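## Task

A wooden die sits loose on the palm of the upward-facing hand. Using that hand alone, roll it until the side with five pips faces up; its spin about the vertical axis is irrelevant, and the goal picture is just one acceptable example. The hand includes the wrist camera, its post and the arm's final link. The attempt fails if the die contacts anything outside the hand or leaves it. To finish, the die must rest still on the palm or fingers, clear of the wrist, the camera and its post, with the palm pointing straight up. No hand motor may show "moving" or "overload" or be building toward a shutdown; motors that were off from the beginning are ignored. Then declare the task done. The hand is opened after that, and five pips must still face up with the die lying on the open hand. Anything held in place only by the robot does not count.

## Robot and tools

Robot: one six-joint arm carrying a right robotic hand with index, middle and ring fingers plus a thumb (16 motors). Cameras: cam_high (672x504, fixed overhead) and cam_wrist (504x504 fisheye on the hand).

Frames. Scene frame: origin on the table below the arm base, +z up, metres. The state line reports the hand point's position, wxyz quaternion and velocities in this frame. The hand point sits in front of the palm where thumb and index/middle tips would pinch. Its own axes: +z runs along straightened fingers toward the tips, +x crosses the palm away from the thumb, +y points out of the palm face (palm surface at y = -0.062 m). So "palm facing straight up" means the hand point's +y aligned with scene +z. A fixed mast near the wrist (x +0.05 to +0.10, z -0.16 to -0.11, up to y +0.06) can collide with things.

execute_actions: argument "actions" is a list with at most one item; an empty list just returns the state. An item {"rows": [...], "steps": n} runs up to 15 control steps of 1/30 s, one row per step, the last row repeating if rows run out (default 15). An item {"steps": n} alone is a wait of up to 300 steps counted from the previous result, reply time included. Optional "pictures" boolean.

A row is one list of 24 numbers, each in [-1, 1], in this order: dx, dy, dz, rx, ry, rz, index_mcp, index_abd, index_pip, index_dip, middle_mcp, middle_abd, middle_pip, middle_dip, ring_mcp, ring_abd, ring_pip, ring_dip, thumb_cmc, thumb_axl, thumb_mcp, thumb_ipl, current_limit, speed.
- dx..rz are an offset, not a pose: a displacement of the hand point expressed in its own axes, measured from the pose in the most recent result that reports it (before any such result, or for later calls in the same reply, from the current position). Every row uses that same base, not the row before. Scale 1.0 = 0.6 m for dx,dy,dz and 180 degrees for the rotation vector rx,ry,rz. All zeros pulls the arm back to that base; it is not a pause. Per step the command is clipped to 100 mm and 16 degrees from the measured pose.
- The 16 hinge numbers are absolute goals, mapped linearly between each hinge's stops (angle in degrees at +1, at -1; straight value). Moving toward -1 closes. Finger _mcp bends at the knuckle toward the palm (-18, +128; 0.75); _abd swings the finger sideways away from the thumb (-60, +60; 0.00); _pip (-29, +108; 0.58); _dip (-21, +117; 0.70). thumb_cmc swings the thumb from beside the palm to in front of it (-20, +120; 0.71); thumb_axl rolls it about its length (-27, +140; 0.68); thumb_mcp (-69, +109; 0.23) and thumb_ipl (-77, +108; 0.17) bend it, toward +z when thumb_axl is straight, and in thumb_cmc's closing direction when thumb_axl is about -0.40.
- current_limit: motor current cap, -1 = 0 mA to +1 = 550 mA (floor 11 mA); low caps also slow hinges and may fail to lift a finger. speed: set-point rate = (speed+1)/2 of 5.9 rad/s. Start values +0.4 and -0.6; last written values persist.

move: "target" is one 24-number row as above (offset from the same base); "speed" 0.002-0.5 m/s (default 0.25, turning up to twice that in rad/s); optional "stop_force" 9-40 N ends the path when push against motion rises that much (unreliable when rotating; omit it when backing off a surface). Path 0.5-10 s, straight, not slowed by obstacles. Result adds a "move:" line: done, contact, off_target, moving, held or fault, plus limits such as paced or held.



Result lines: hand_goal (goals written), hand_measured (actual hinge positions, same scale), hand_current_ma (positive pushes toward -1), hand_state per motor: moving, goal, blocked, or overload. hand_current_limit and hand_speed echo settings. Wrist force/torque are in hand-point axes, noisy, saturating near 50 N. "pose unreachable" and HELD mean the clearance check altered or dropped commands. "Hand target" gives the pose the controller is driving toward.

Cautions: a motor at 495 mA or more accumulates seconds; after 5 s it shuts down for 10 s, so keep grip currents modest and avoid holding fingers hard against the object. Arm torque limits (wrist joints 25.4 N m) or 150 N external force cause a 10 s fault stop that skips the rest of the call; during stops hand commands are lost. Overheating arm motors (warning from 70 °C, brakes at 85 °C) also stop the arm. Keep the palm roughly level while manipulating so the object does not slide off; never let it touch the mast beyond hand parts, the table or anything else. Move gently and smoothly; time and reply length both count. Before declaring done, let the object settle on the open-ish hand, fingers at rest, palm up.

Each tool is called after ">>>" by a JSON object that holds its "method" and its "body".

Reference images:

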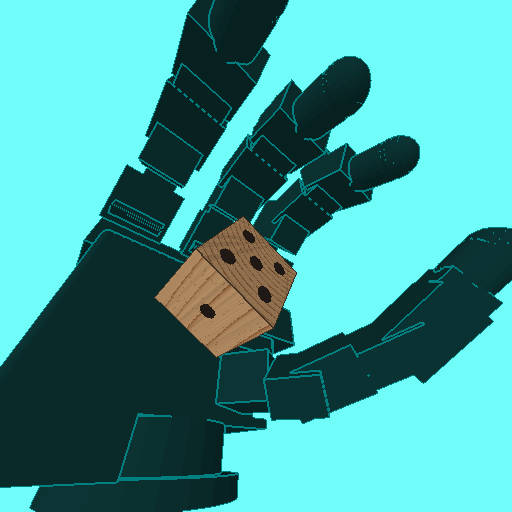

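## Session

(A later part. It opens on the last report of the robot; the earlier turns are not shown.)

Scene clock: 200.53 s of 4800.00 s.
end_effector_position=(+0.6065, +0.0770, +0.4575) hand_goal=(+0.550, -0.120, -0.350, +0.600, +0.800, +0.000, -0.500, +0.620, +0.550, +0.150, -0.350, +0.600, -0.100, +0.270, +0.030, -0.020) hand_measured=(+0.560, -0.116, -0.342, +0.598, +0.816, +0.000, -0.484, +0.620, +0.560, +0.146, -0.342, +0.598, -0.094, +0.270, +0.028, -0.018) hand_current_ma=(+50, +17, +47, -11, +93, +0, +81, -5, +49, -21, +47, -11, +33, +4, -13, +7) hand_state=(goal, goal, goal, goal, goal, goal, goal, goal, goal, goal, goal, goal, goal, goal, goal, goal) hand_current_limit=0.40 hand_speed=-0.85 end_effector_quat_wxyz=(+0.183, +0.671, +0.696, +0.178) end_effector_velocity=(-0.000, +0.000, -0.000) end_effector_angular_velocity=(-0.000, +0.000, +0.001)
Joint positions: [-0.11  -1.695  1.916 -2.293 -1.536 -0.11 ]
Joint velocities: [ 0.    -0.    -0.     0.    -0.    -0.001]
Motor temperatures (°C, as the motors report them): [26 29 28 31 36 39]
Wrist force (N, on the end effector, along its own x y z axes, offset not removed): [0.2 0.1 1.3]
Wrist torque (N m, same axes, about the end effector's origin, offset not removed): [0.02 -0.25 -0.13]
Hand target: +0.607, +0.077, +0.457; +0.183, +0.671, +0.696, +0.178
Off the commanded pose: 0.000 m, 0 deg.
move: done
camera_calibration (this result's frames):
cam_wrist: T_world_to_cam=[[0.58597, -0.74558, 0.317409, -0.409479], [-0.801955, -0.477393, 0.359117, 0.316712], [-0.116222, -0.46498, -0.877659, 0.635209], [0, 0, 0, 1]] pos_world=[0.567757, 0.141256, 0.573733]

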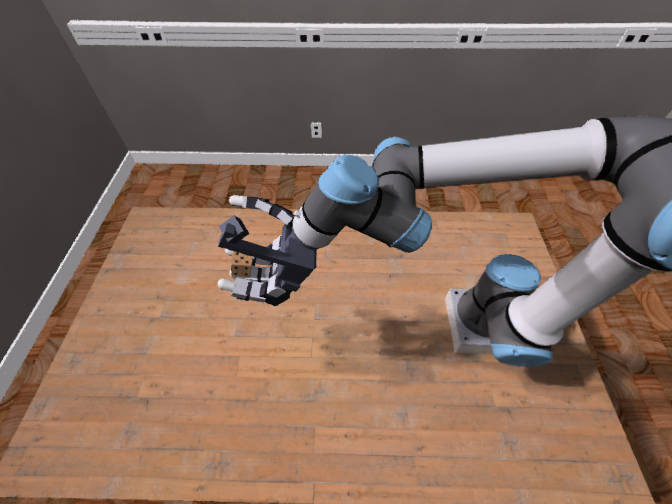

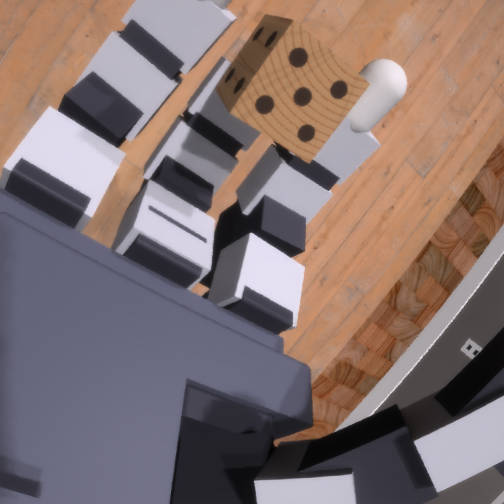

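>>> {"method": "move", "body": {"target": [0,0,0,-0.083,0,0,0.55,-0.05,-0.35,0.6,0.8,0,-0.5,0.68,0.55,0.15,-0.35,0.6,-0.1,0.27,0.03,-0.02,0.4,-0.85], "speed": 0.08}}

>>> {"method": "move", "body": {"target": [0,0,0,-0.125,0,0,0.55,-0.05,-0.02,0.6,0.8,0,-0.17,0.68,0.55,0.15,-0.02,0.6,-0.1,0.27,0.03,-0.02,0.4,-0.94], "speed": 0.1}}

>>> {"method": "move", "body": {"target": [0,0,0,-0.125,0,0,0.55,-0.05,0.3,0.6,0.8,0,0.16,0.68,0.55,0.15,0.3,0.6,-0.1,0.27,0.03,-0.02,0.4,-0.94], "speed": 0.1}}

Scene clock: 212.23 s of 4800.00 s.
end_effector_position=(+0.6067, +0.0770, +0.4575) hand_goal=(+0.550, -0.050, -0.350, +0.600, +0.800, +0.000, -0.500, +0.680, +0.550, +0.150, -0.350, +0.600, -0.100, +0.270, +0.030, -0.020) hand_measured=(+0.560, -0.052, -0.342, +0.598, +0.816, +0.000, -0.486, +0.680, +0.560, +0.146, -0.342, +0.598, -0.094, +0.270, +0.028, -0.018) hand_current_ma=(+50, -14, +44, -11, +93, +0, +74, -5, +49, -19, +44, -11, +33, +4, -13, +7) hand_state=(goal, goal, goal, goal, goal, goal, goal, goal, goal, goal, goal, goal, goal, goal, goal, goal) hand_current_limit=0.40 hand_speed=-0.85 end_effector_quat_wxyz=(+0.268, +0.641, +0.667, +0.267) end_effector_velocity=(+0.000, +0.001, +0.000) end_effector_angular_velocity=(+0.000, -0.012, +0.001)
Joint positions: [-0.124 -1.687  2.107 -2.75  -1.499 -0.107]
Joint velocities: [ 0.001  0.003  0.006 -0.021  0.002  0.   ]
Motor temperatures (°C, as the motors report them): [26 29 28 31 36 39]
Wrist force (N, on the end effector, along its own x y z axes, offset not removed): [0.5 -0.1 -2.2]
Wrist torque (N m, same axes, about the end effector's origin, offset not removed): [0.31 -0.13 -0.18]
Hand target: +0.607, +0.077, +0.457; +0.268, +0.641, +0.667, +0.268
Off the commanded pose: 0.000 m, 0 deg.
move: done
camera_calibration (this result's frames):
cam_wrist: T_world_to_cam=[[0.48877, -0.746786, 0.451015, -0.4116], [-0.864752, -0.483073, 0.137274, 0.456825], [0.115359, -0.457112, -0.881896, 0.496044], [0, 0, 0, 1]] pos_world=[0.538995, 0.140051, 0.560387]

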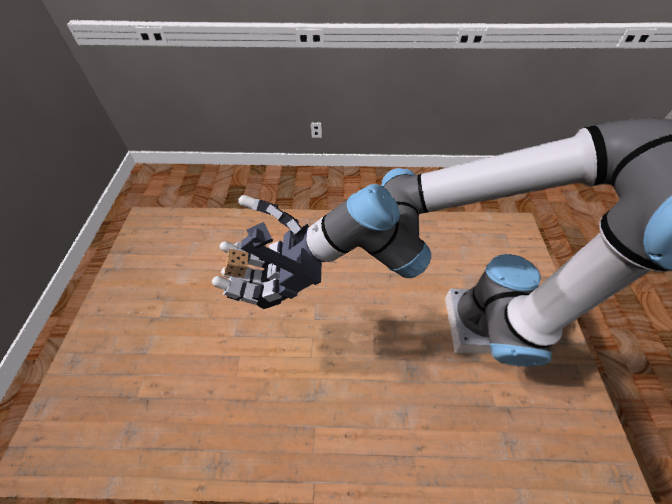

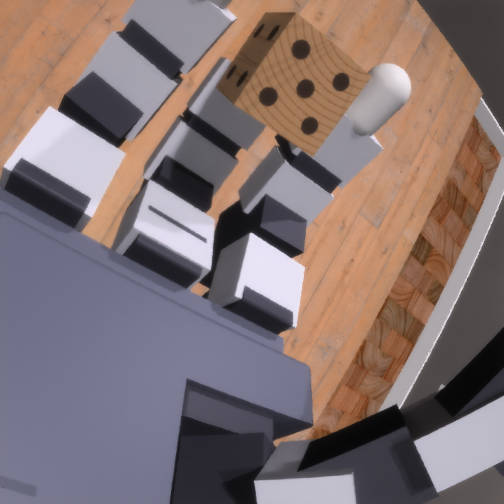

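Scene clock: 214.70 s of 4800.00 s.
end_effector_position=(+0.6068, +0.0770, +0.4575) hand_goal=(+0.550, -0.050, -0.020, +0.600, +0.800, +0.000, -0.170, +0.680, +0.550, +0.150, -0.020, +0.600, -0.100, +0.270, +0.030, -0.020) hand_measured=(+0.560, -0.052, -0.020, +0.598, +0.816, +0.000, -0.168, +0.680, +0.560, +0.146, -0.020, +0.598, -0.094, +0.270, +0.028, -0.018) hand_current_ma=(+50, -14, +1, -11, +93, +0, +14, -5, +50, -18, +1, -11, +33, +4, -13, +7) hand_state=(goal, goal, goal, goal, goal, goal, goal, goal, goal, goal, goal, goal, goal, goal, goal, goal) hand_current_limit=0.40 hand_speed=-0.94 end_effector_quat_wxyz=(+0.388, +0.577, +0.603, +0.392) end_effector_velocity=(+0.000, -0.000, +0.000) end_effector_angular_velocity=(+0.000, -0.003, -0.001)
Joint positions: [-0.138 -1.486  2.267 -3.502 -1.45  -0.078]
Joint velocities: [ 0.     0.002 -0.    -0.004 -0.     0.001]
Motor temperatures (°C, as the motors report them): [26 29 28 31 36 39]
Wrist force (N, on the end effector, along its own x y z axes, offset not removed): [-2.7 0.8 -3.6]
Wrist torque (N m, same axes, about the end effector's origin, offset not removed): [0.50 0.33 -0.42]
Hand target: +0.607, +0.077, +0.458; +0.388, +0.577, +0.603, +0.392
Off the commanded pose: 0.000 m, 0 deg.
move: done
camera_calibration (this result's frames):
cam_wrist: T_world_to_cam=[[0.285735, -0.751455, 0.594702, -0.353902], [-0.847349, -0.487976, -0.209474, 0.605437], [0.447611, -0.444065, -0.776177, 0.245069], [0, 0, 0, 1]] pos_world=[0.504443, 0.138324, 0.527506]

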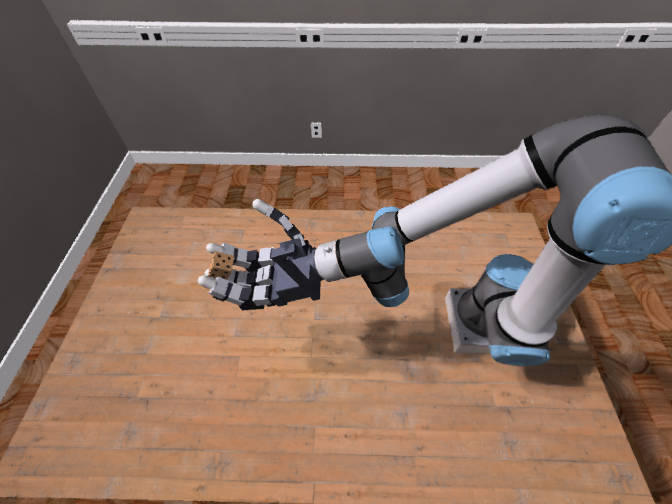

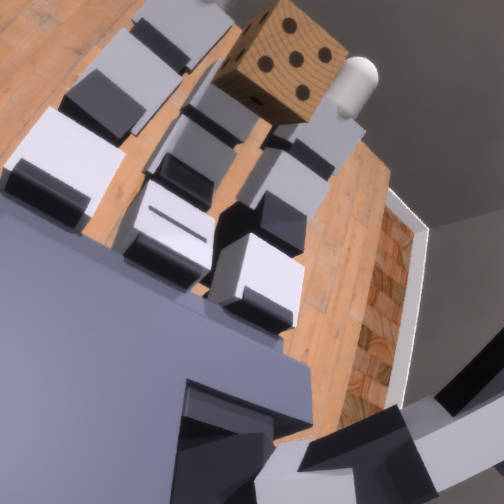

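Scene clock: 217.17 s of 4800.00 s.
end_effector_position=(+0.6070, +0.0770, +0.4577) hand_goal=(+0.550, -0.050, +0.300, +0.600, +0.800, +0.000, +0.160, +0.680, +0.550, +0.150, +0.300, +0.600, -0.100, +0.270, +0.030, -0.020) hand_measured=(+0.560, -0.052, +0.300, +0.598, +0.816, +0.000, +0.162, +0.680, +0.560, +0.146, +0.300, +0.598, -0.094, +0.270, +0.028, -0.018) hand_current_ma=(+51, -14, +1, -11, +93, +0, +15, -5, +51, -15, +1, -11, +33, +4, -13, +7) hand_state=(goal, goal, goal, goal, goal, goal, goal, goal, goal, goal, goal, goal, goal, goal, goal, goal) hand_current_limit=0.40 hand_speed=-0.94 end_effector_quat_wxyz=(+0.493, +0.490, +0.515, +0.502) end_effector_velocity=(+0.000, +0.001, +0.001) end_effector_angular_velocity=(+0.000, -0.004, +0.001)
Joint positions: [-0.139 -1.146  2.209 -4.18  -1.428 -0.025]
Joint velocities: [ 0.001  0.002 -0.002 -0.003  0.     0.   ]
Motor temperatures (°C, as the motors report them): [26 29 28 31 36 39]
Wrist force (N, on the end effector, along its own x y z axes, offset not removed): [-1.9 0.2 -3.8]
Wrist torque (N m, same axes, about the end effector's origin, offset not removed): [0.42 0.28 -0.30]
Hand target: +0.607, +0.077, +0.458; +0.493, +0.490, +0.515, +0.502
Off the commanded pose: 0.000 m, 0 deg.
move: done
camera_calibration (this result's frames):
cam_wrist: T_world_to_cam=[[0.0432656, -0.758867, 0.649807, -0.231522], [-0.698682, -0.487895, -0.523261, 0.658992], [0.714123, -0.431369, -0.551316, -0.0205764], [0, 0, 0, 1]] pos_world=[0.485136, 0.136948, 0.483925]

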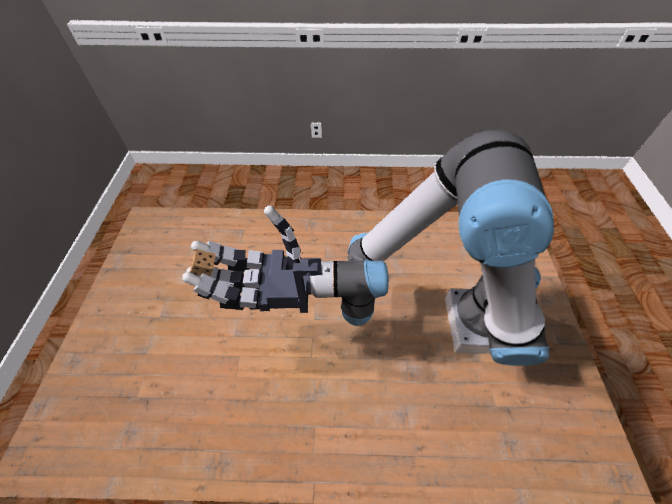

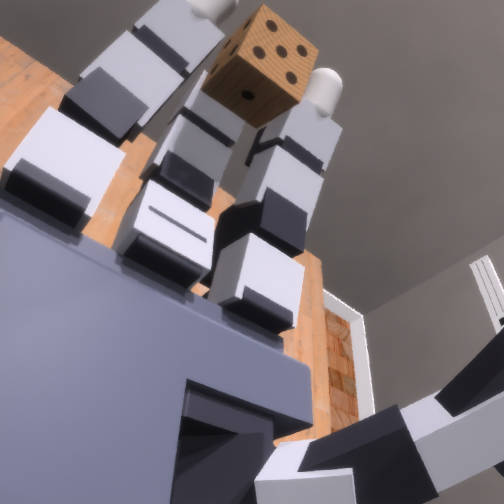

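>>> {"method": "move", "body": {"target": [0,0,0,0,0,0,0.55,-0.14,0.5,0.6,0.75,0,0.5,0.68,0.55,0.05,0.5,0.6,-0.1,0.27,0.03,-0.02,0.4,-0.9]}}

>>> {"method": "move", "body": {"target": [0,0,0,0,0,0,0.68,0,0.55,0.68,0.73,0,0.55,0.68,0.68,0,0.55,0.68,-0.1,0.27,0.03,-0.02,0.4,-0.9]}}

Scene clock: 222.87 s of 4800.00 s.
end_effector_position=(+0.6070, +0.0770, +0.4577) hand_goal=(+0.550, -0.140, +0.500, +0.600, +0.750, +0.000, +0.500, +0.680, +0.550, +0.050, +0.500, +0.600, -0.100, +0.270, +0.030, -0.020) hand_measured=(+0.560, -0.136, +0.500, +0.598, +0.786, +0.000, +0.504, +0.680, +0.560, +0.054, +0.500, +0.598, -0.094, +0.270, +0.028, -0.018) hand_current_ma=(+54, +16, +4, -11, +200, +0, +18, -5, +52, +15, +2, -11, +33, +4, -13, +7) hand_state=(goal, goal, goal, goal, blocked, goal, goal, goal, goal, goal, goal, goal, goal, goal, goal, goal) hand_current_limit=0.40 hand_speed=-0.90 end_effector_quat_wxyz=(+0.493, +0.490, +0.515, +0.502) end_effector_velocity=(-0.000, -0.000, -0.000) end_effector_angular_velocity=(-0.001, +0.001, -0.000)
Joint positions: [-0.139 -1.146  2.209 -4.18  -1.428 -0.025]
Joint velocities: [-0.    -0.     0.001 -0.     0.    -0.001]
Motor temperatures (°C, as the motors report them): [26 29 28 31 36 39]
Wrist force (N, on the end effector, along its own x y z axes, offset not removed): [0.4 1.8 -3.8]
Wrist torque (N m, same axes, about the end effector's origin, offset not removed): [0.65 -0.06 -0.09]
Hand target: +0.607, +0.077, +0.458; +0.493, +0.490, +0.515, +0.502
Off the commanded pose: 0.000 m, 0 deg.
move: done
camera_calibration (this result's frames):
cam_wrist: T_world_to_cam=[[0.0432375, -0.758884, 0.649789, -0.231501], [-0.698703, -0.487855, -0.52327, 0.659], [0.714104, -0.431385, -0.551328, -0.0205625], [0, 0, 0, 1]] pos_world=[0.485138, 0.136944, 0.483925]

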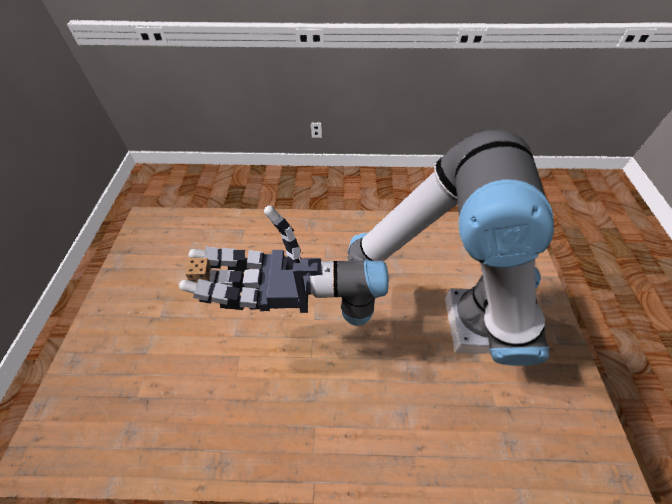

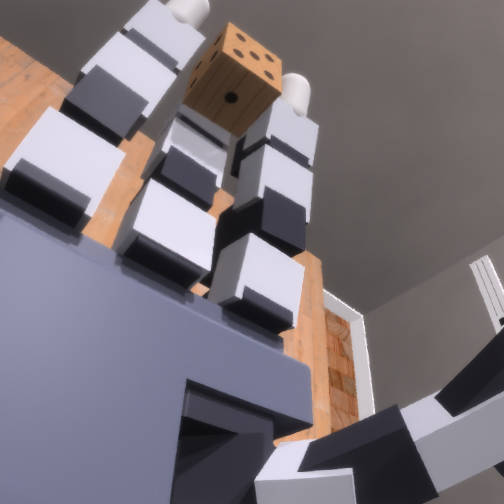

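Scene clock: 223.67 s of 4800.00 s.
end_effector_position=(+0.6070, +0.0770, +0.4577) hand_goal=(+0.680, +0.000, +0.550, +0.680, +0.730, +0.000, +0.550, +0.680, +0.680, +0.000, +0.550, +0.680, -0.100, +0.270, +0.030, -0.020) hand_measured=(+0.690, -0.002, +0.550, +0.678, +0.768, +0.000, +0.554, +0.680, +0.690, +0.004, +0.550, +0.678, -0.094, +0.270, +0.028, -0.018) hand_current_ma=(+52, -15, +3, -11, +208, +0, +19, -4, +53, +15, +3, -11, +33, +4, -13, +7) hand_state=(goal, goal, goal, goal, blocked, goal, goal, goal, goal, goal, goal, goal, goal, goal, goal, goal) hand_current_limit=0.40 hand_speed=-0.90 end_effector_quat_wxyz=(+0.493, +0.490, +0.515, +0.502) end_effector_velocity=(-0.000, +0.001, -0.000) end_effector_angular_velocity=(+0.001, +0.000, +0.001)
Joint positions: [-0.139 -1.146  2.209 -4.18  -1.428 -0.025]
Joint velocities: [ 0.001 -0.     0.001 -0.    -0.     0.001]
Motor temperatures (°C, as the motors report them): [26 29 28 31 36 39]
Wrist force (N, on the end effector, along its own x y z axes, offset not removed): [0.9 1.7 -3.2]
Wrist torque (N m, same axes, about the end effector's origin, offset not removed): [0.62 -0.06 -0.08]
Hand target: +0.607, +0.077, +0.458; +0.493, +0.490, +0.515, +0.502
Off the commanded pose: 0.000 m, 0 deg.
move: done
camera_calibration (this result's frames):
cam_wrist: T_world_to_cam=[[0.0432372, -0.758884, 0.649789, -0.231502], [-0.698702, -0.487855, -0.523271, 0.659], [0.714105, -0.431384, -0.551327, -0.0205624], [0, 0, 0, 1]] pos_world=[0.485138, 0.136944, 0.483926]

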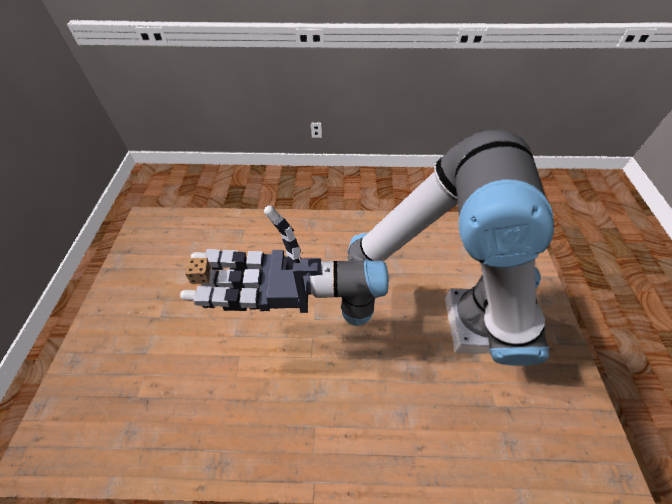

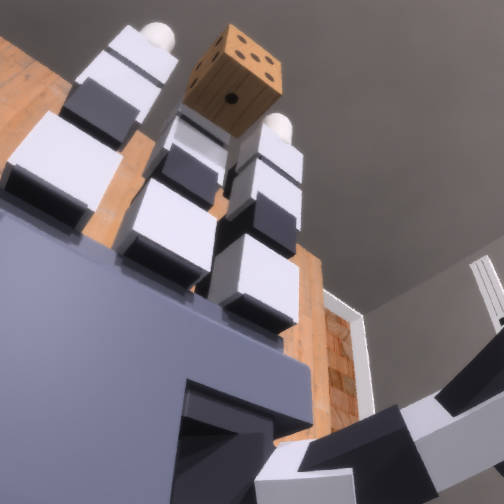

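>>> {"method": "finished_scene", "body": {"scene": 1}}

The scene is finished: the task was done.


## Next scene

An alphabet block sits loose on the palm of the upward-facing hand. Using that hand alone, roll it until the side showing the digit faces up; its spin about the vertical axis is irrelevant, and the goal picture is just one acceptable example. The hand includes the wrist camera, its post and the arm's final link. The attempt fails if the block contacts anything outside the hand or leaves it. To finish, the block must rest still on the palm or fingers, clear of the wrist, the camera and its post, with the palm pointing straight up. No hand motor may show "moving" or "overload" or be building toward a shutdown; motors that were off from the beginning are ignored. Then declare the task done. The hand is opened after that, and the digit must still face up with the block lying on the open hand. Anything held in place only by the robot does not count.

>>> {"method": "execute_actions", "body": {"actions": []}}

Scene clock: 0.00 s of 4800.00 s.
end_effector_position=(+0.6029, +0.1026, +0.4855) hand_goal=(+0.046, +0.000, -0.008, +0.280, +0.046, +0.000, -0.008, +0.280, +0.046, +0.000, -0.008, +0.280, -0.104, +0.266, +0.032, -0.018) hand_measured=(+0.060, +0.000, -0.006, +0.282, +0.060, +0.000, -0.006, +0.282, +0.060, +0.000, -0.006, +0.282, -0.094, +0.270, +0.034, -0.016) hand_current_ma=(+77, +0, +12, +12, +77, +0, +12, +12, +77, +0, +12, +12, +64, +27, +12, +12) hand_state=(goal, goal, goal, goal, goal, goal, goal, goal, goal, goal, goal, goal, goal, goal, goal, goal) hand_current_limit=0.40 hand_speed=-0.60 end_effector_quat_wxyz=(+0.488, +0.445, +0.529, +0.533) end_effector_velocity=(-0.000, +0.001, +0.000) end_effector_angular_velocity=(-0.000, -0.001, +0.002)
Joint positions: [-0.133 -1.173  2.184 -4.182 -1.339 -0.041]
Joint velocities: [ 0.001  0.     0.    -0.001  0.    -0.   ]
Motor temperatures (°C, as the motors report them): [26 29 28 31 36 39]
Wrist force (N, on the end effector, along its own x y z axes, offset not removed): no reading
Wrist torque (N m, same axes, about the end effector's origin, offset not removed): no reading
Hand target: +0.603, +0.103, +0.486; +0.488, +0.445, +0.529, +0.533
camera_calibration (this result's frames):
cam_wrist: T_world_to_cam=[[0.0771918, -0.738168, 0.670186, -0.262498], [-0.619015, -0.562425, -0.548178, 0.654876], [0.781577, -0.37254, -0.500352, -0.0626926], [0, 0, 0, 1]] pos_world=[0.47464, 0.151195, 0.503543]

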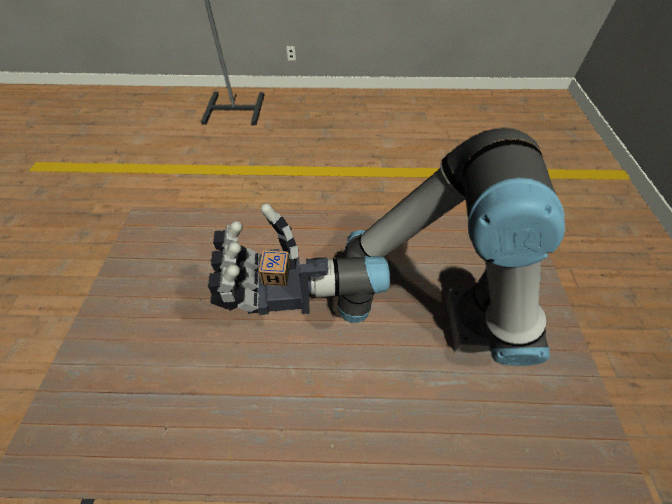

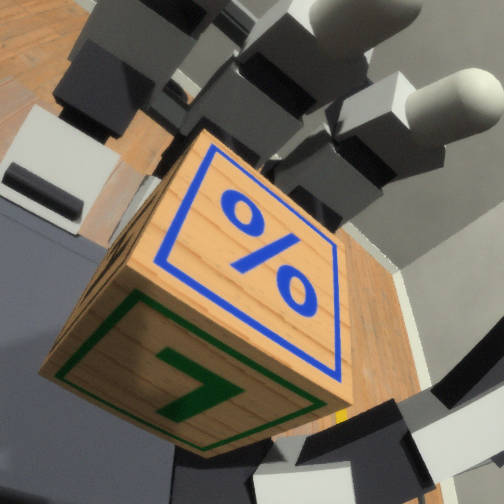

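>>> {"method": "show_instructions", "body": {}}

>>> {"method": "move", "body": {"target": [0,0,0,0.34,0,0,-0.45,0,0.4,0.3,-0.45,0,0.4,0.3,-0.45,0,0.4,0.3,-0.1,0.27,0.03,-0.02,0.4,-0.6], "speed": 0.15}}

>>> {"method": "move", "body": {"target": [0,0,0,0,0,0,-0.1,0,0.4,0.3,-0.1,0,0.4,0.3,-0.1,0,0.4,0.3,-0.1,0.27,0.03,-0.02,0.4,-0.85]}}

Reference images for this scene: goal picture from the wrist camera place.

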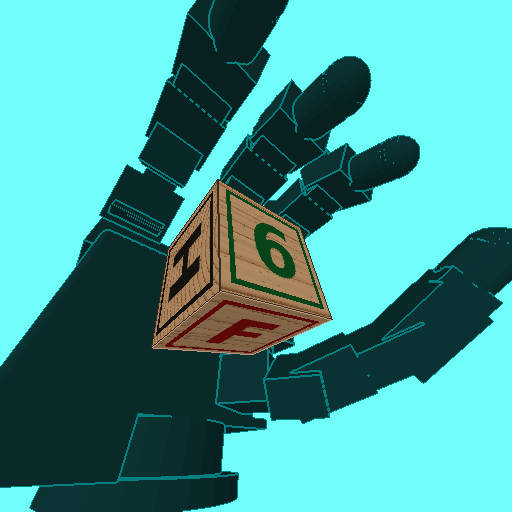

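Scene clock: 8.93 s of 4800.00 s.
end_effector_position=(+0.6024, +0.1026, +0.4853) hand_goal=(-0.450, +0.000, +0.400, +0.300, -0.450, +0.000, +0.400, +0.300, -0.450, +0.000, +0.400, +0.300, -0.100, +0.270, +0.030, -0.020) hand_measured=(-0.442, +0.000, +0.400, +0.298, -0.440, +0.000, +0.400, +0.298, -0.442, +0.000, +0.400, +0.298, -0.094, +0.270, +0.028, -0.020) hand_current_ma=(+44, +0, -2, -13, +61, +0, +1, -13, +44, +0, -2, -13, +39, +2, -13, +7) hand_state=(goal, goal, goal, goal, goal, goal, goal, goal, goal, goal, goal, goal, goal, goal, goal, goal) hand_current_limit=0.40 hand_speed=-0.60 end_effector_quat_wxyz=(+0.194, +0.632, +0.726, +0.190) end_effector_velocity=(+0.000, -0.001, -0.000) end_effector_angular_velocity=(-0.000, +0.009, -0.001)
Joint positions: [-0.084 -1.718  1.888 -2.272 -1.52  -0.18 ]
Joint velocities: [-0.     0.002 -0.008  0.015 -0.001  0.001]
Motor temperatures (°C, as the motors report them): [26 29 28 31 36 39]
Wrist force (N, on the end effector, along its own x y z axes, offset not removed): [1.2 1.6 -2.2]
Wrist torque (N m, same axes, about the end effector's origin, offset not removed): [0.67 -0.30 -0.06]
Hand target: +0.602, +0.103, +0.485; +0.194, +0.632, +0.726, +0.189
Off the commanded pose: 0.001 m, 0 deg.
move: done
camera_calibration (this result's frames):
cam_wrist: T_world_to_cam=[[0.641721, -0.679572, 0.355494, -0.455637], [-0.765793, -0.54245, 0.345412, 0.307124], [-0.0418943, -0.493893, -0.868513, 0.624813], [0, 0, 0, 1]] pos_world=[0.553761, 0.165552, 0.59855]

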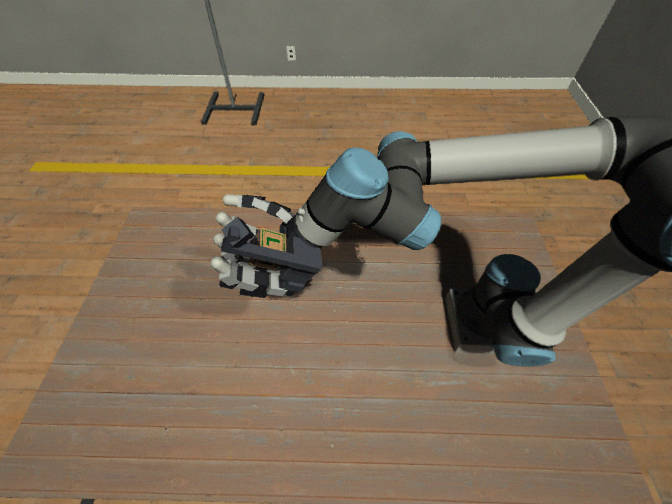

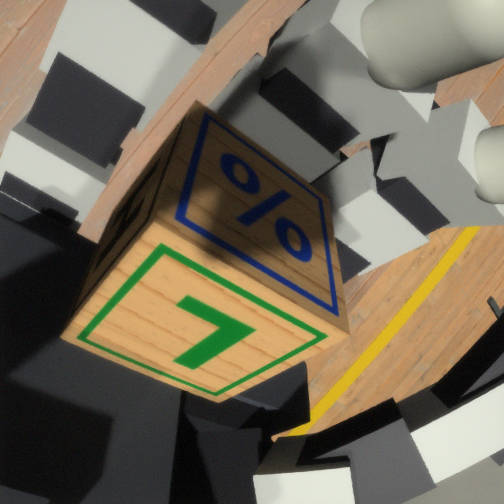

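Scene clock: 10.20 s of 4800.00 s.
end_effector_position=(+0.6024, +0.1026, +0.4853) hand_goal=(-0.100, +0.000, +0.400, +0.300, -0.100, +0.000, +0.400, +0.300, -0.100, +0.000, +0.400, +0.300, -0.100, +0.270, +0.030, -0.020) hand_measured=(-0.090, +0.000, +0.400, +0.298, -0.088, +0.000, +0.400, +0.298, -0.090, +0.000, +0.400, +0.298, -0.094, +0.270, +0.028, -0.020) hand_current_ma=(+51, +0, +2, -12, +64, +0, +3, -12, +52, +0, +2, -12, +39, +2, -13, +7) hand_state=(goal, goal, goal, goal, goal, goal, goal, goal, goal, goal, goal, goal, goal, goal, goal, goal) hand_current_limit=0.40 hand_speed=-0.85 end_effector_quat_wxyz=(+0.194, +0.632, +0.726, +0.189) end_effector_velocity=(-0.000, +0.000, -0.000) end_effector_angular_velocity=(-0.000, +0.000, +0.001)
Joint positions: [-0.084 -1.718  1.888 -2.272 -1.52  -0.18 ]
Joint velocities: [ 0.001  0.    -0.     0.    -0.    -0.   ]
Motor temperatures (°C, as the motors report them): [26 29 28 31 36 39]
Wrist force (N, on the end effector, along its own x y z axes, offset not removed): [0.1 1.8 -2.8]
Wrist torque (N m, same axes, about the end effector's origin, offset not removed): [0.57 -0.16 -0.20]
Hand target: +0.602, +0.103, +0.485; +0.194, +0.632, +0.726, +0.189
Off the commanded pose: 0.000 m, 0 deg.
move: done
camera_calibration (this result's frames):
cam_wrist: T_world_to_cam=[[0.641734, -0.679569, 0.355475, -0.45563], [-0.765778, -0.542426, 0.345481, 0.307102], [-0.0419596, -0.493922, -0.868493, 0.624813], [0, 0, 0, 1]] pos_world=[0.553783, 0.165557, 0.598513]

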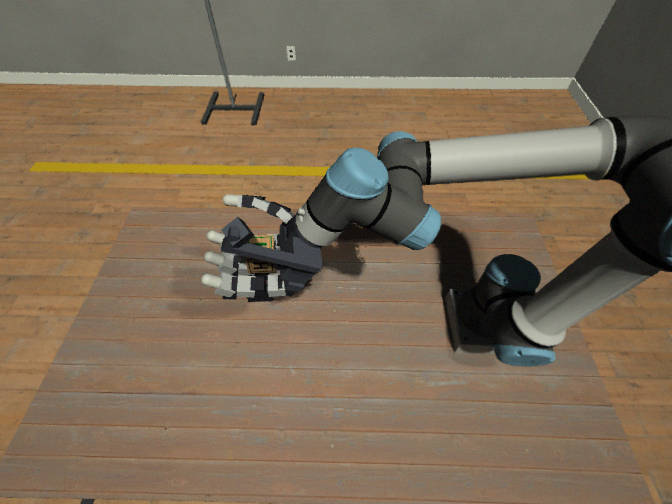

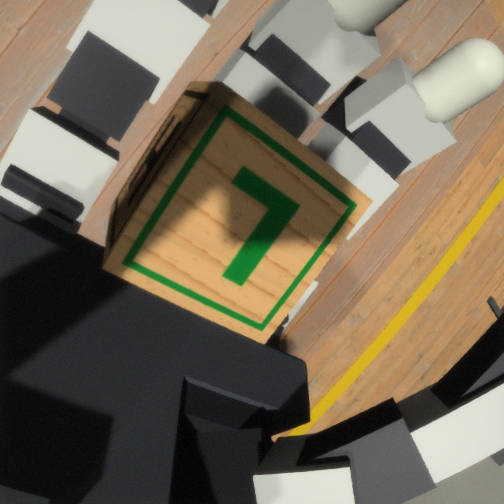

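>>> {"method": "move", "body": {"target": [0,0,0,0,0,0,0.75,0,-0.55,0.55,0.75,0,-0.55,0.55,0.75,0,-0.55,0.55,-0.1,0.27,0.03,-0.02,0.4,-0.85]}}

>>> {"method": "move", "body": {"target": [0,0,0,0,0,0,0.75,0,-0.35,0.6,0.75,0,-0.35,0.6,0.75,0,-0.35,0.6,-0.1,0.27,0.03,-0.02,0.4,-0.9]}}

Scene clock: 18.40 s of 4800.00 s.
end_effector_position=(+0.6024, +0.1026, +0.4853) hand_goal=(+0.750, +0.000, -0.550, +0.550, +0.750, +0.000, -0.550, +0.550, +0.750, +0.000, -0.550, +0.550, -0.100, +0.270, +0.030, -0.020) hand_measured=(+0.754, +0.000, -0.542, +0.548, +0.758, +0.000, -0.536, +0.548, +0.754, +0.000, -0.542, +0.548, -0.094, +0.270, +0.028, -0.020) hand_current_ma=(+24, +0, +47, -11, +42, +0, +69, -6, +24, +0, +47, -11, +39, +2, -13, +7) hand_state=(goal, goal, goal, goal, goal, goal, goal, goal, goal, goal, goal, goal, goal, goal, goal, goal) hand_current_limit=0.40 hand_speed=-0.85 end_effector_quat_wxyz=(+0.194, +0.632, +0.726, +0.189) end_effector_velocity=(-0.000, +0.000, -0.000) end_effector_angular_velocity=(+0.001, +0.001, -0.000)
Joint positions: [-0.084 -1.718  1.888 -2.272 -1.52  -0.18 ]
Joint velocities: [ 0.001 -0.     0.     0.     0.     0.001]
Motor temperatures (°C, as the motors report them): [26 29 28 31 36 39]
Wrist force (N, on the end effector, along its own x y z axes, offset not removed): [1.0 1.3 -2.8]
Wrist torque (N m, same axes, about the end effector's origin, offset not removed): [0.53 -0.06 0.04]
Hand target: +0.602, +0.103, +0.485; +0.194, +0.632, +0.726, +0.189
Off the commanded pose: 0.000 m, 0 deg.
move: done
camera_calibration (this result's frames):
cam_wrist: T_world_to_cam=[[0.641728, -0.679574, 0.355478, -0.455637], [-0.765784, -0.542416, 0.345486, 0.307098], [-0.0419664, -0.493927, -0.86849, 0.624809], [0, 0, 0, 1]] pos_world=[0.553787, 0.165546, 0.598511]

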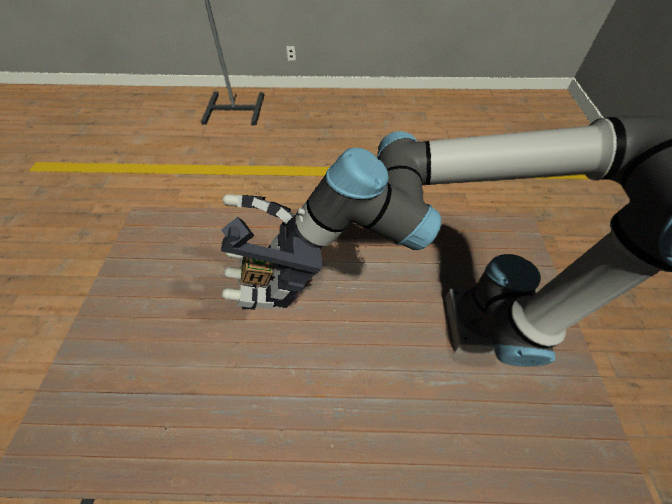

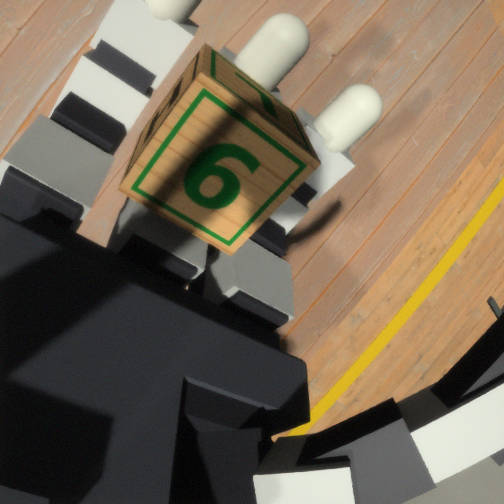

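Scene clock: 19.47 s of 4800.00 s.
end_effector_position=(+0.6024, +0.1026, +0.4853) hand_goal=(+0.750, +0.000, -0.350, +0.600, +0.750, +0.000, -0.350, +0.600, +0.750, +0.000, -0.350, +0.600, -0.100, +0.270, +0.030, -0.020) hand_measured=(+0.754, +0.000, -0.350, +0.598, +0.758, +0.000, -0.348, +0.598, +0.754, +0.000, -0.350, +0.598, -0.094, +0.270, +0.028, -0.020) hand_current_ma=(+24, +0, +3, -11, +46, +0, +14, -8, +24, +0, +3, -11, +39, +2, -14, +7) hand_state=(goal, goal, goal, goal, goal, goal, goal, goal, goal, goal, goal, goal, goal, goal, goal, goal) hand_current_limit=0.40 hand_speed=-0.90 end_effector_quat_wxyz=(+0.194, +0.632, +0.726, +0.189) end_effector_velocity=(-0.000, +0.000, -0.001) end_effector_angular_velocity=(+0.000, +0.001, +0.000)
Joint positions: [-0.084 -1.718  1.888 -2.272 -1.52  -0.18 ]
Joint velocities: [ 0.001 -0.     0.001  0.     0.     0.   ]
Motor temperatures (°C, as the motors report them): [26 29 28 31 36 39]
Wrist force (N, on the end effector, along its own x y z axes, offset not removed): [-0.7 1.5 -2.8]
Wrist torque (N m, same axes, about the end effector's origin, offset not removed): [0.58 -0.05 -0.26]
Hand target: +0.602, +0.103, +0.485; +0.194, +0.632, +0.726, +0.189
Off the commanded pose: 0.000 m, 0 deg.
move: done
camera_calibration (this result's frames):
cam_wrist: T_world_to_cam=[[0.641727, -0.679574, 0.355478, -0.455637], [-0.765784, -0.542416, 0.345486, 0.307098], [-0.0419668, -0.493927, -0.86849, 0.624809], [0, 0, 0, 1]] pos_world=[0.553787, 0.165546, 0.598511]

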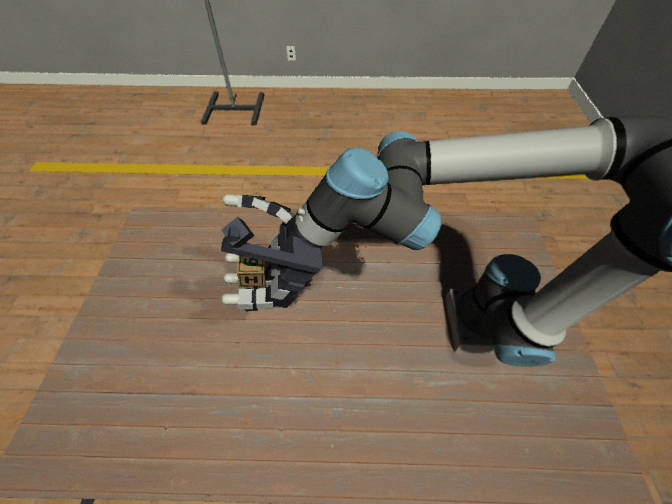

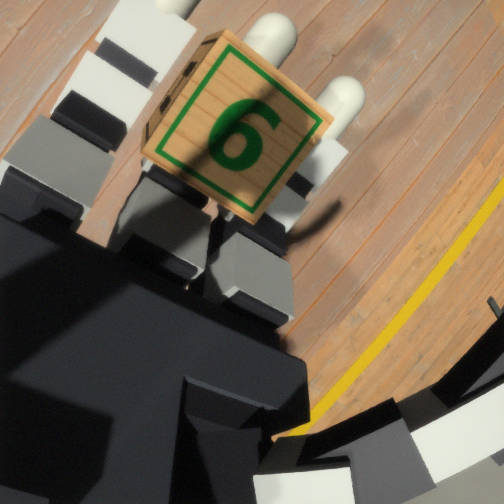

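>>> {"method": "move", "body": {"target": [0,0,0,-0.325,0,0.01,0.74,0,0.55,0.66,0.74,0,0.55,0.66,0.74,0,0.55,0.66,-0.1,0.27,0.03,-0.02,0.4,-0.94], "speed": 0.1}}

Scene clock: 28.13 s of 4800.00 s.
end_effector_position=(+0.6029, +0.1026, +0.4855) hand_goal=(+0.740, +0.000, +0.550, +0.660, +0.740, +0.000, +0.550, +0.660, +0.740, +0.000, +0.550, +0.660, -0.100, +0.270, +0.030, -0.020) hand_measured=(+0.754, +0.000, +0.550, +0.658, +0.758, +0.000, +0.552, +0.658, +0.754, +0.000, +0.550, +0.658, -0.094, +0.270, +0.028, -0.020) hand_current_ma=(+79, +0, +3, -11, +102, +0, +15, -7, +78, +0, +3, -11, +38, +2, -14, +7) hand_state=(goal, goal, goal, goal, goal, goal, goal, goal, goal, goal, goal, goal, goal, goal, goal, goal) hand_current_limit=0.40 hand_speed=-0.94 end_effector_quat_wxyz=(+0.475, +0.467, +0.532, +0.523) end_effector_velocity=(+0.000, -0.000, -0.000) end_effector_angular_velocity=(+0.002, +0.001, +0.000)
Joint positions: [-0.119 -1.212  2.2   -4.113 -1.37  -0.025]
Joint velocities: [-0.    -0.     0.     0.001  0.     0.002]
Motor temperatures (°C, as the motors report them): [26 29 28 31 36 39]
Wrist force (N, on the end effector, along its own x y z axes, offset not removed): [-1.5 1.0 -1.3]
Wrist torque (N m, same axes, about the end effector's origin, offset not removed): [0.30 0.14 -0.30]
Hand target: +0.603, +0.103, +0.485; +0.475, +0.467, +0.532, +0.523
Off the commanded pose: 0.001 m, 0 deg.
move: done
camera_calibration (this result's frames):
cam_wrist: T_world_to_cam=[[0.0973052, -0.753084, 0.650689, -0.263588], [-0.654121, -0.541142, -0.52848, 0.664235], [0.750105, -0.374205, -0.545264, -0.0217557], [0, 0, 0, 1]] pos_world=[0.476458, 0.152801, 0.510686]

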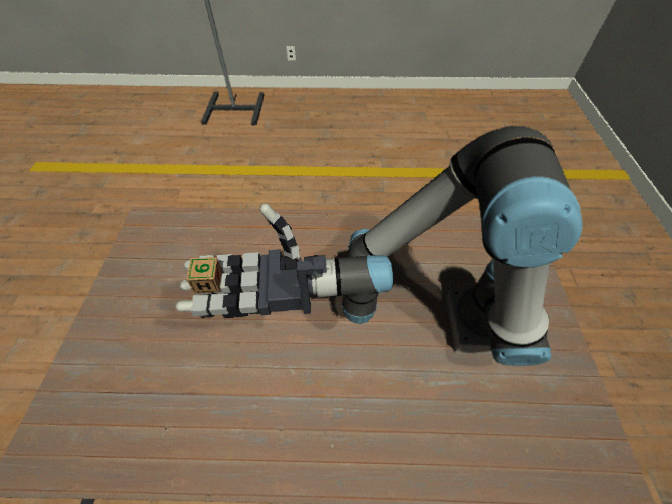

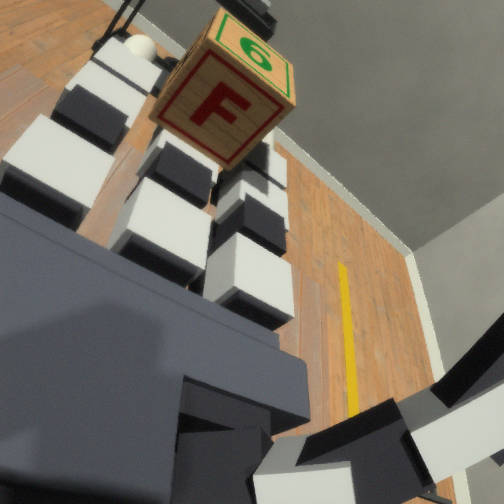

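>>> {"method": "wait", "body": {"seconds": 1}}

>>> {"method": "finished_scene", "body": {"scene": 2}}

Scene clock: 31.07 s of 4800.00 s.
end_effector_position=(+0.6029, +0.1026, +0.4855) hand_goal=(+0.740, +0.000, +0.550, +0.660, +0.740, +0.000, +0.550, +0.660, +0.740, +0.000, +0.550, +0.660, -0.100, +0.270, +0.030, -0.020) hand_measured=(+0.754, +0.000, +0.550, +0.658, +0.758, +0.000, +0.552, +0.658, +0.754, +0.000, +0.550, +0.658, -0.094, +0.270, +0.028, -0.020) hand_current_ma=(+79, +0, +3, -11, +102, +0, +15, -7, +78, +0, +3, -11, +38, +2, -14, +7) hand_state=(goal, goal, goal, goal, goal, goal, goal, goal, goal, goal, goal, goal, goal, goal, goal, goal) hand_current_limit=0.40 hand_speed=-0.94 end_effector_quat_wxyz=(+0.475, +0.467, +0.532, +0.523) end_effector_velocity=(-0.000, +0.000, +0.000) end_effector_angular_velocity=(-0.001, -0.001, +0.001)
Joint positions: [-0.119 -1.212  2.2   -4.113 -1.37  -0.025]
Joint velocities: [ 0.     0.     0.    -0.001  0.001 -0.001]
Motor temperatures (°C, as the motors report them): [26 29 28 31 36 39]
Wrist force (N, on the end effector, along its own x y z axes, offset not removed): [-0.3 2.3 -3.1]
Wrist torque (N m, same axes, about the end effector's origin, offset not removed): [0.74 -0.07 -0.20]
Hand target: +0.603, +0.103, +0.485; +0.475, +0.467, +0.532, +0.523
Off the commanded pose: 0.001 m, 0 deg.
Steps of this call (steps 1 to 88: nothing new was sent). Readings (end_effector_position | what the end effector reports):
1: (+0.6029, +0.1026, +0.4855) | hand_goal=(+0.740, +0.000, +0.550, +0.660, +0.740, +0.000, +0.550, +0.660, +0.740, +0.000, +0.550, +0.660, -0.100, +0.270, +0.030, -0.020) hand_measured=(+0.754, +0.000, +0.550, +0.658, +0.758, +0.000, +0.552, +0.658, +0.754, +0.000, +0.550, +0.658, -0.094, +0.270, +0.028, -0.020) hand_current_ma=(+79, +0, +3, -11, +102, +0, +15, -7, +78, +0, +3, -11, +38, +2, -14, +7) hand_state=(goal, goal, goal, goal, goal, goal, goal, goal, goal, goal, goal, goal, goal, goal, goal, goal) hand_current_limit=0.40 hand_speed=-0.94
2: (+0.6029, +0.1026, +0.4855) | hand_goal=(+0.740, +0.000, +0.550, +0.660, +0.740, +0.000, +0.550, +0.660, +0.740, +0.000, +0.550, +0.660, -0.100, +0.270, +0.030, -0.020) hand_measured=(+0.754, +0.000, +0.550, +0.658, +0.758, +0.000, +0.552, +0.658, +0.754, +0.000, +0.550, +0.658, -0.094, +0.270, +0.028, -0.020) hand_current_ma=(+79, +0, +3, -11, +102, +0, +15, -7, +78, +0, +3, -11, +38, +2, -14, +7) hand_state=(goal, goal, goal, goal, goal, goal, goal, goal, goal, goal, goal, goal, goal, goal, goal, goal) hand_current_limit=0.40 hand_speed=-0.94
4: (+0.6029, +0.1026, +0.4855) | hand_goal=(+0.740, +0.000, +0.550, +0.660, +0.740, +0.000, +0.550, +0.660, +0.740, +0.000, +0.550, +0.660, -0.100, +0.270, +0.030, -0.020) hand_measured=(+0.754, +0.000, +0.550, +0.658, +0.758, +0.000, +0.552, +0.658, +0.754, +0.000, +0.550, +0.658, -0.094, +0.270, +0.028, -0.020) hand_current_ma=(+79, +0, +3, -11, +102, +0, +15, -7, +78, +0, +3, -11, +38, +2, -14, +7) hand_state=(goal, goal, goal, goal, goal, goal, goal, goal, goal, goal, goal, goal, goal, goal, goal, goal) hand_current_limit=0.40 hand_speed=-0.94
8: (+0.6029, +0.1026, +0.4855) | hand_goal=(+0.740, +0.000, +0.550, +0.660, +0.740, +0.000, +0.550, +0.660, +0.740, +0.000, +0.550, +0.660, -0.100, +0.270, +0.030, -0.020) hand_measured=(+0.754, +0.000, +0.550, +0.658, +0.758, +0.000, +0.552, +0.658, +0.754, +0.000, +0.550, +0.658, -0.094, +0.270, +0.028, -0.020) hand_current_ma=(+79, +0, +3, -11, +102, +0, +15, -7, +78, +0, +3, -11, +38, +2, -14, +7) hand_state=(goal, goal, goal, goal, goal, goal, goal, goal, goal, goal, goal, goal, goal, goal, goal, goal) hand_current_limit=0.40 hand_speed=-0.94
88: the state above
camera_calibration (this result's frames):
cam_wrist: T_world_to_cam=[[0.0973048, -0.753084, 0.650689, -0.263588], [-0.654121, -0.541142, -0.528481, 0.664235], [0.750105, -0.374205, -0.545264, -0.0217559], [0, 0, 0, 1]] pos_world=[0.476458, 0.152801, 0.510686]

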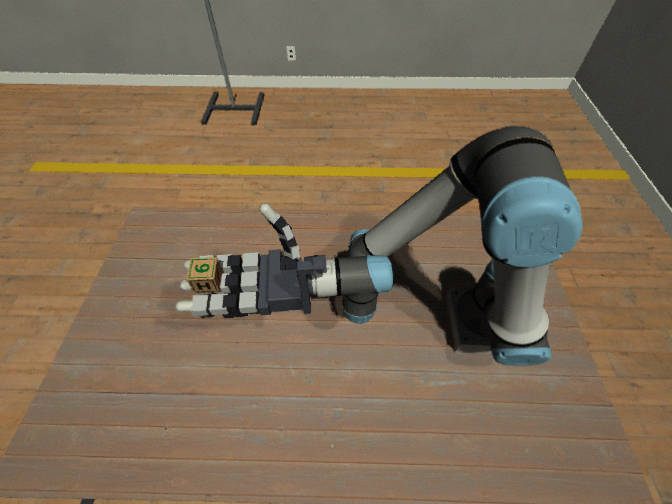

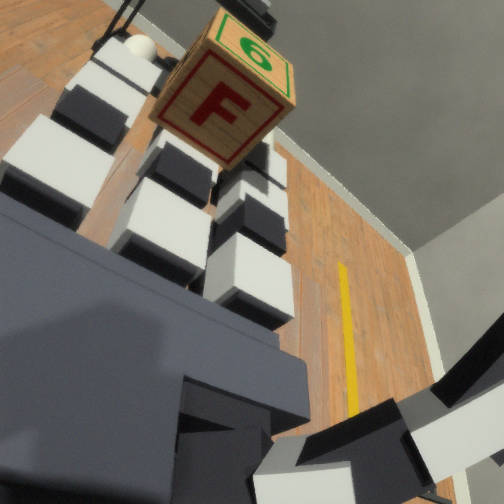

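The scene is finished: the task was done.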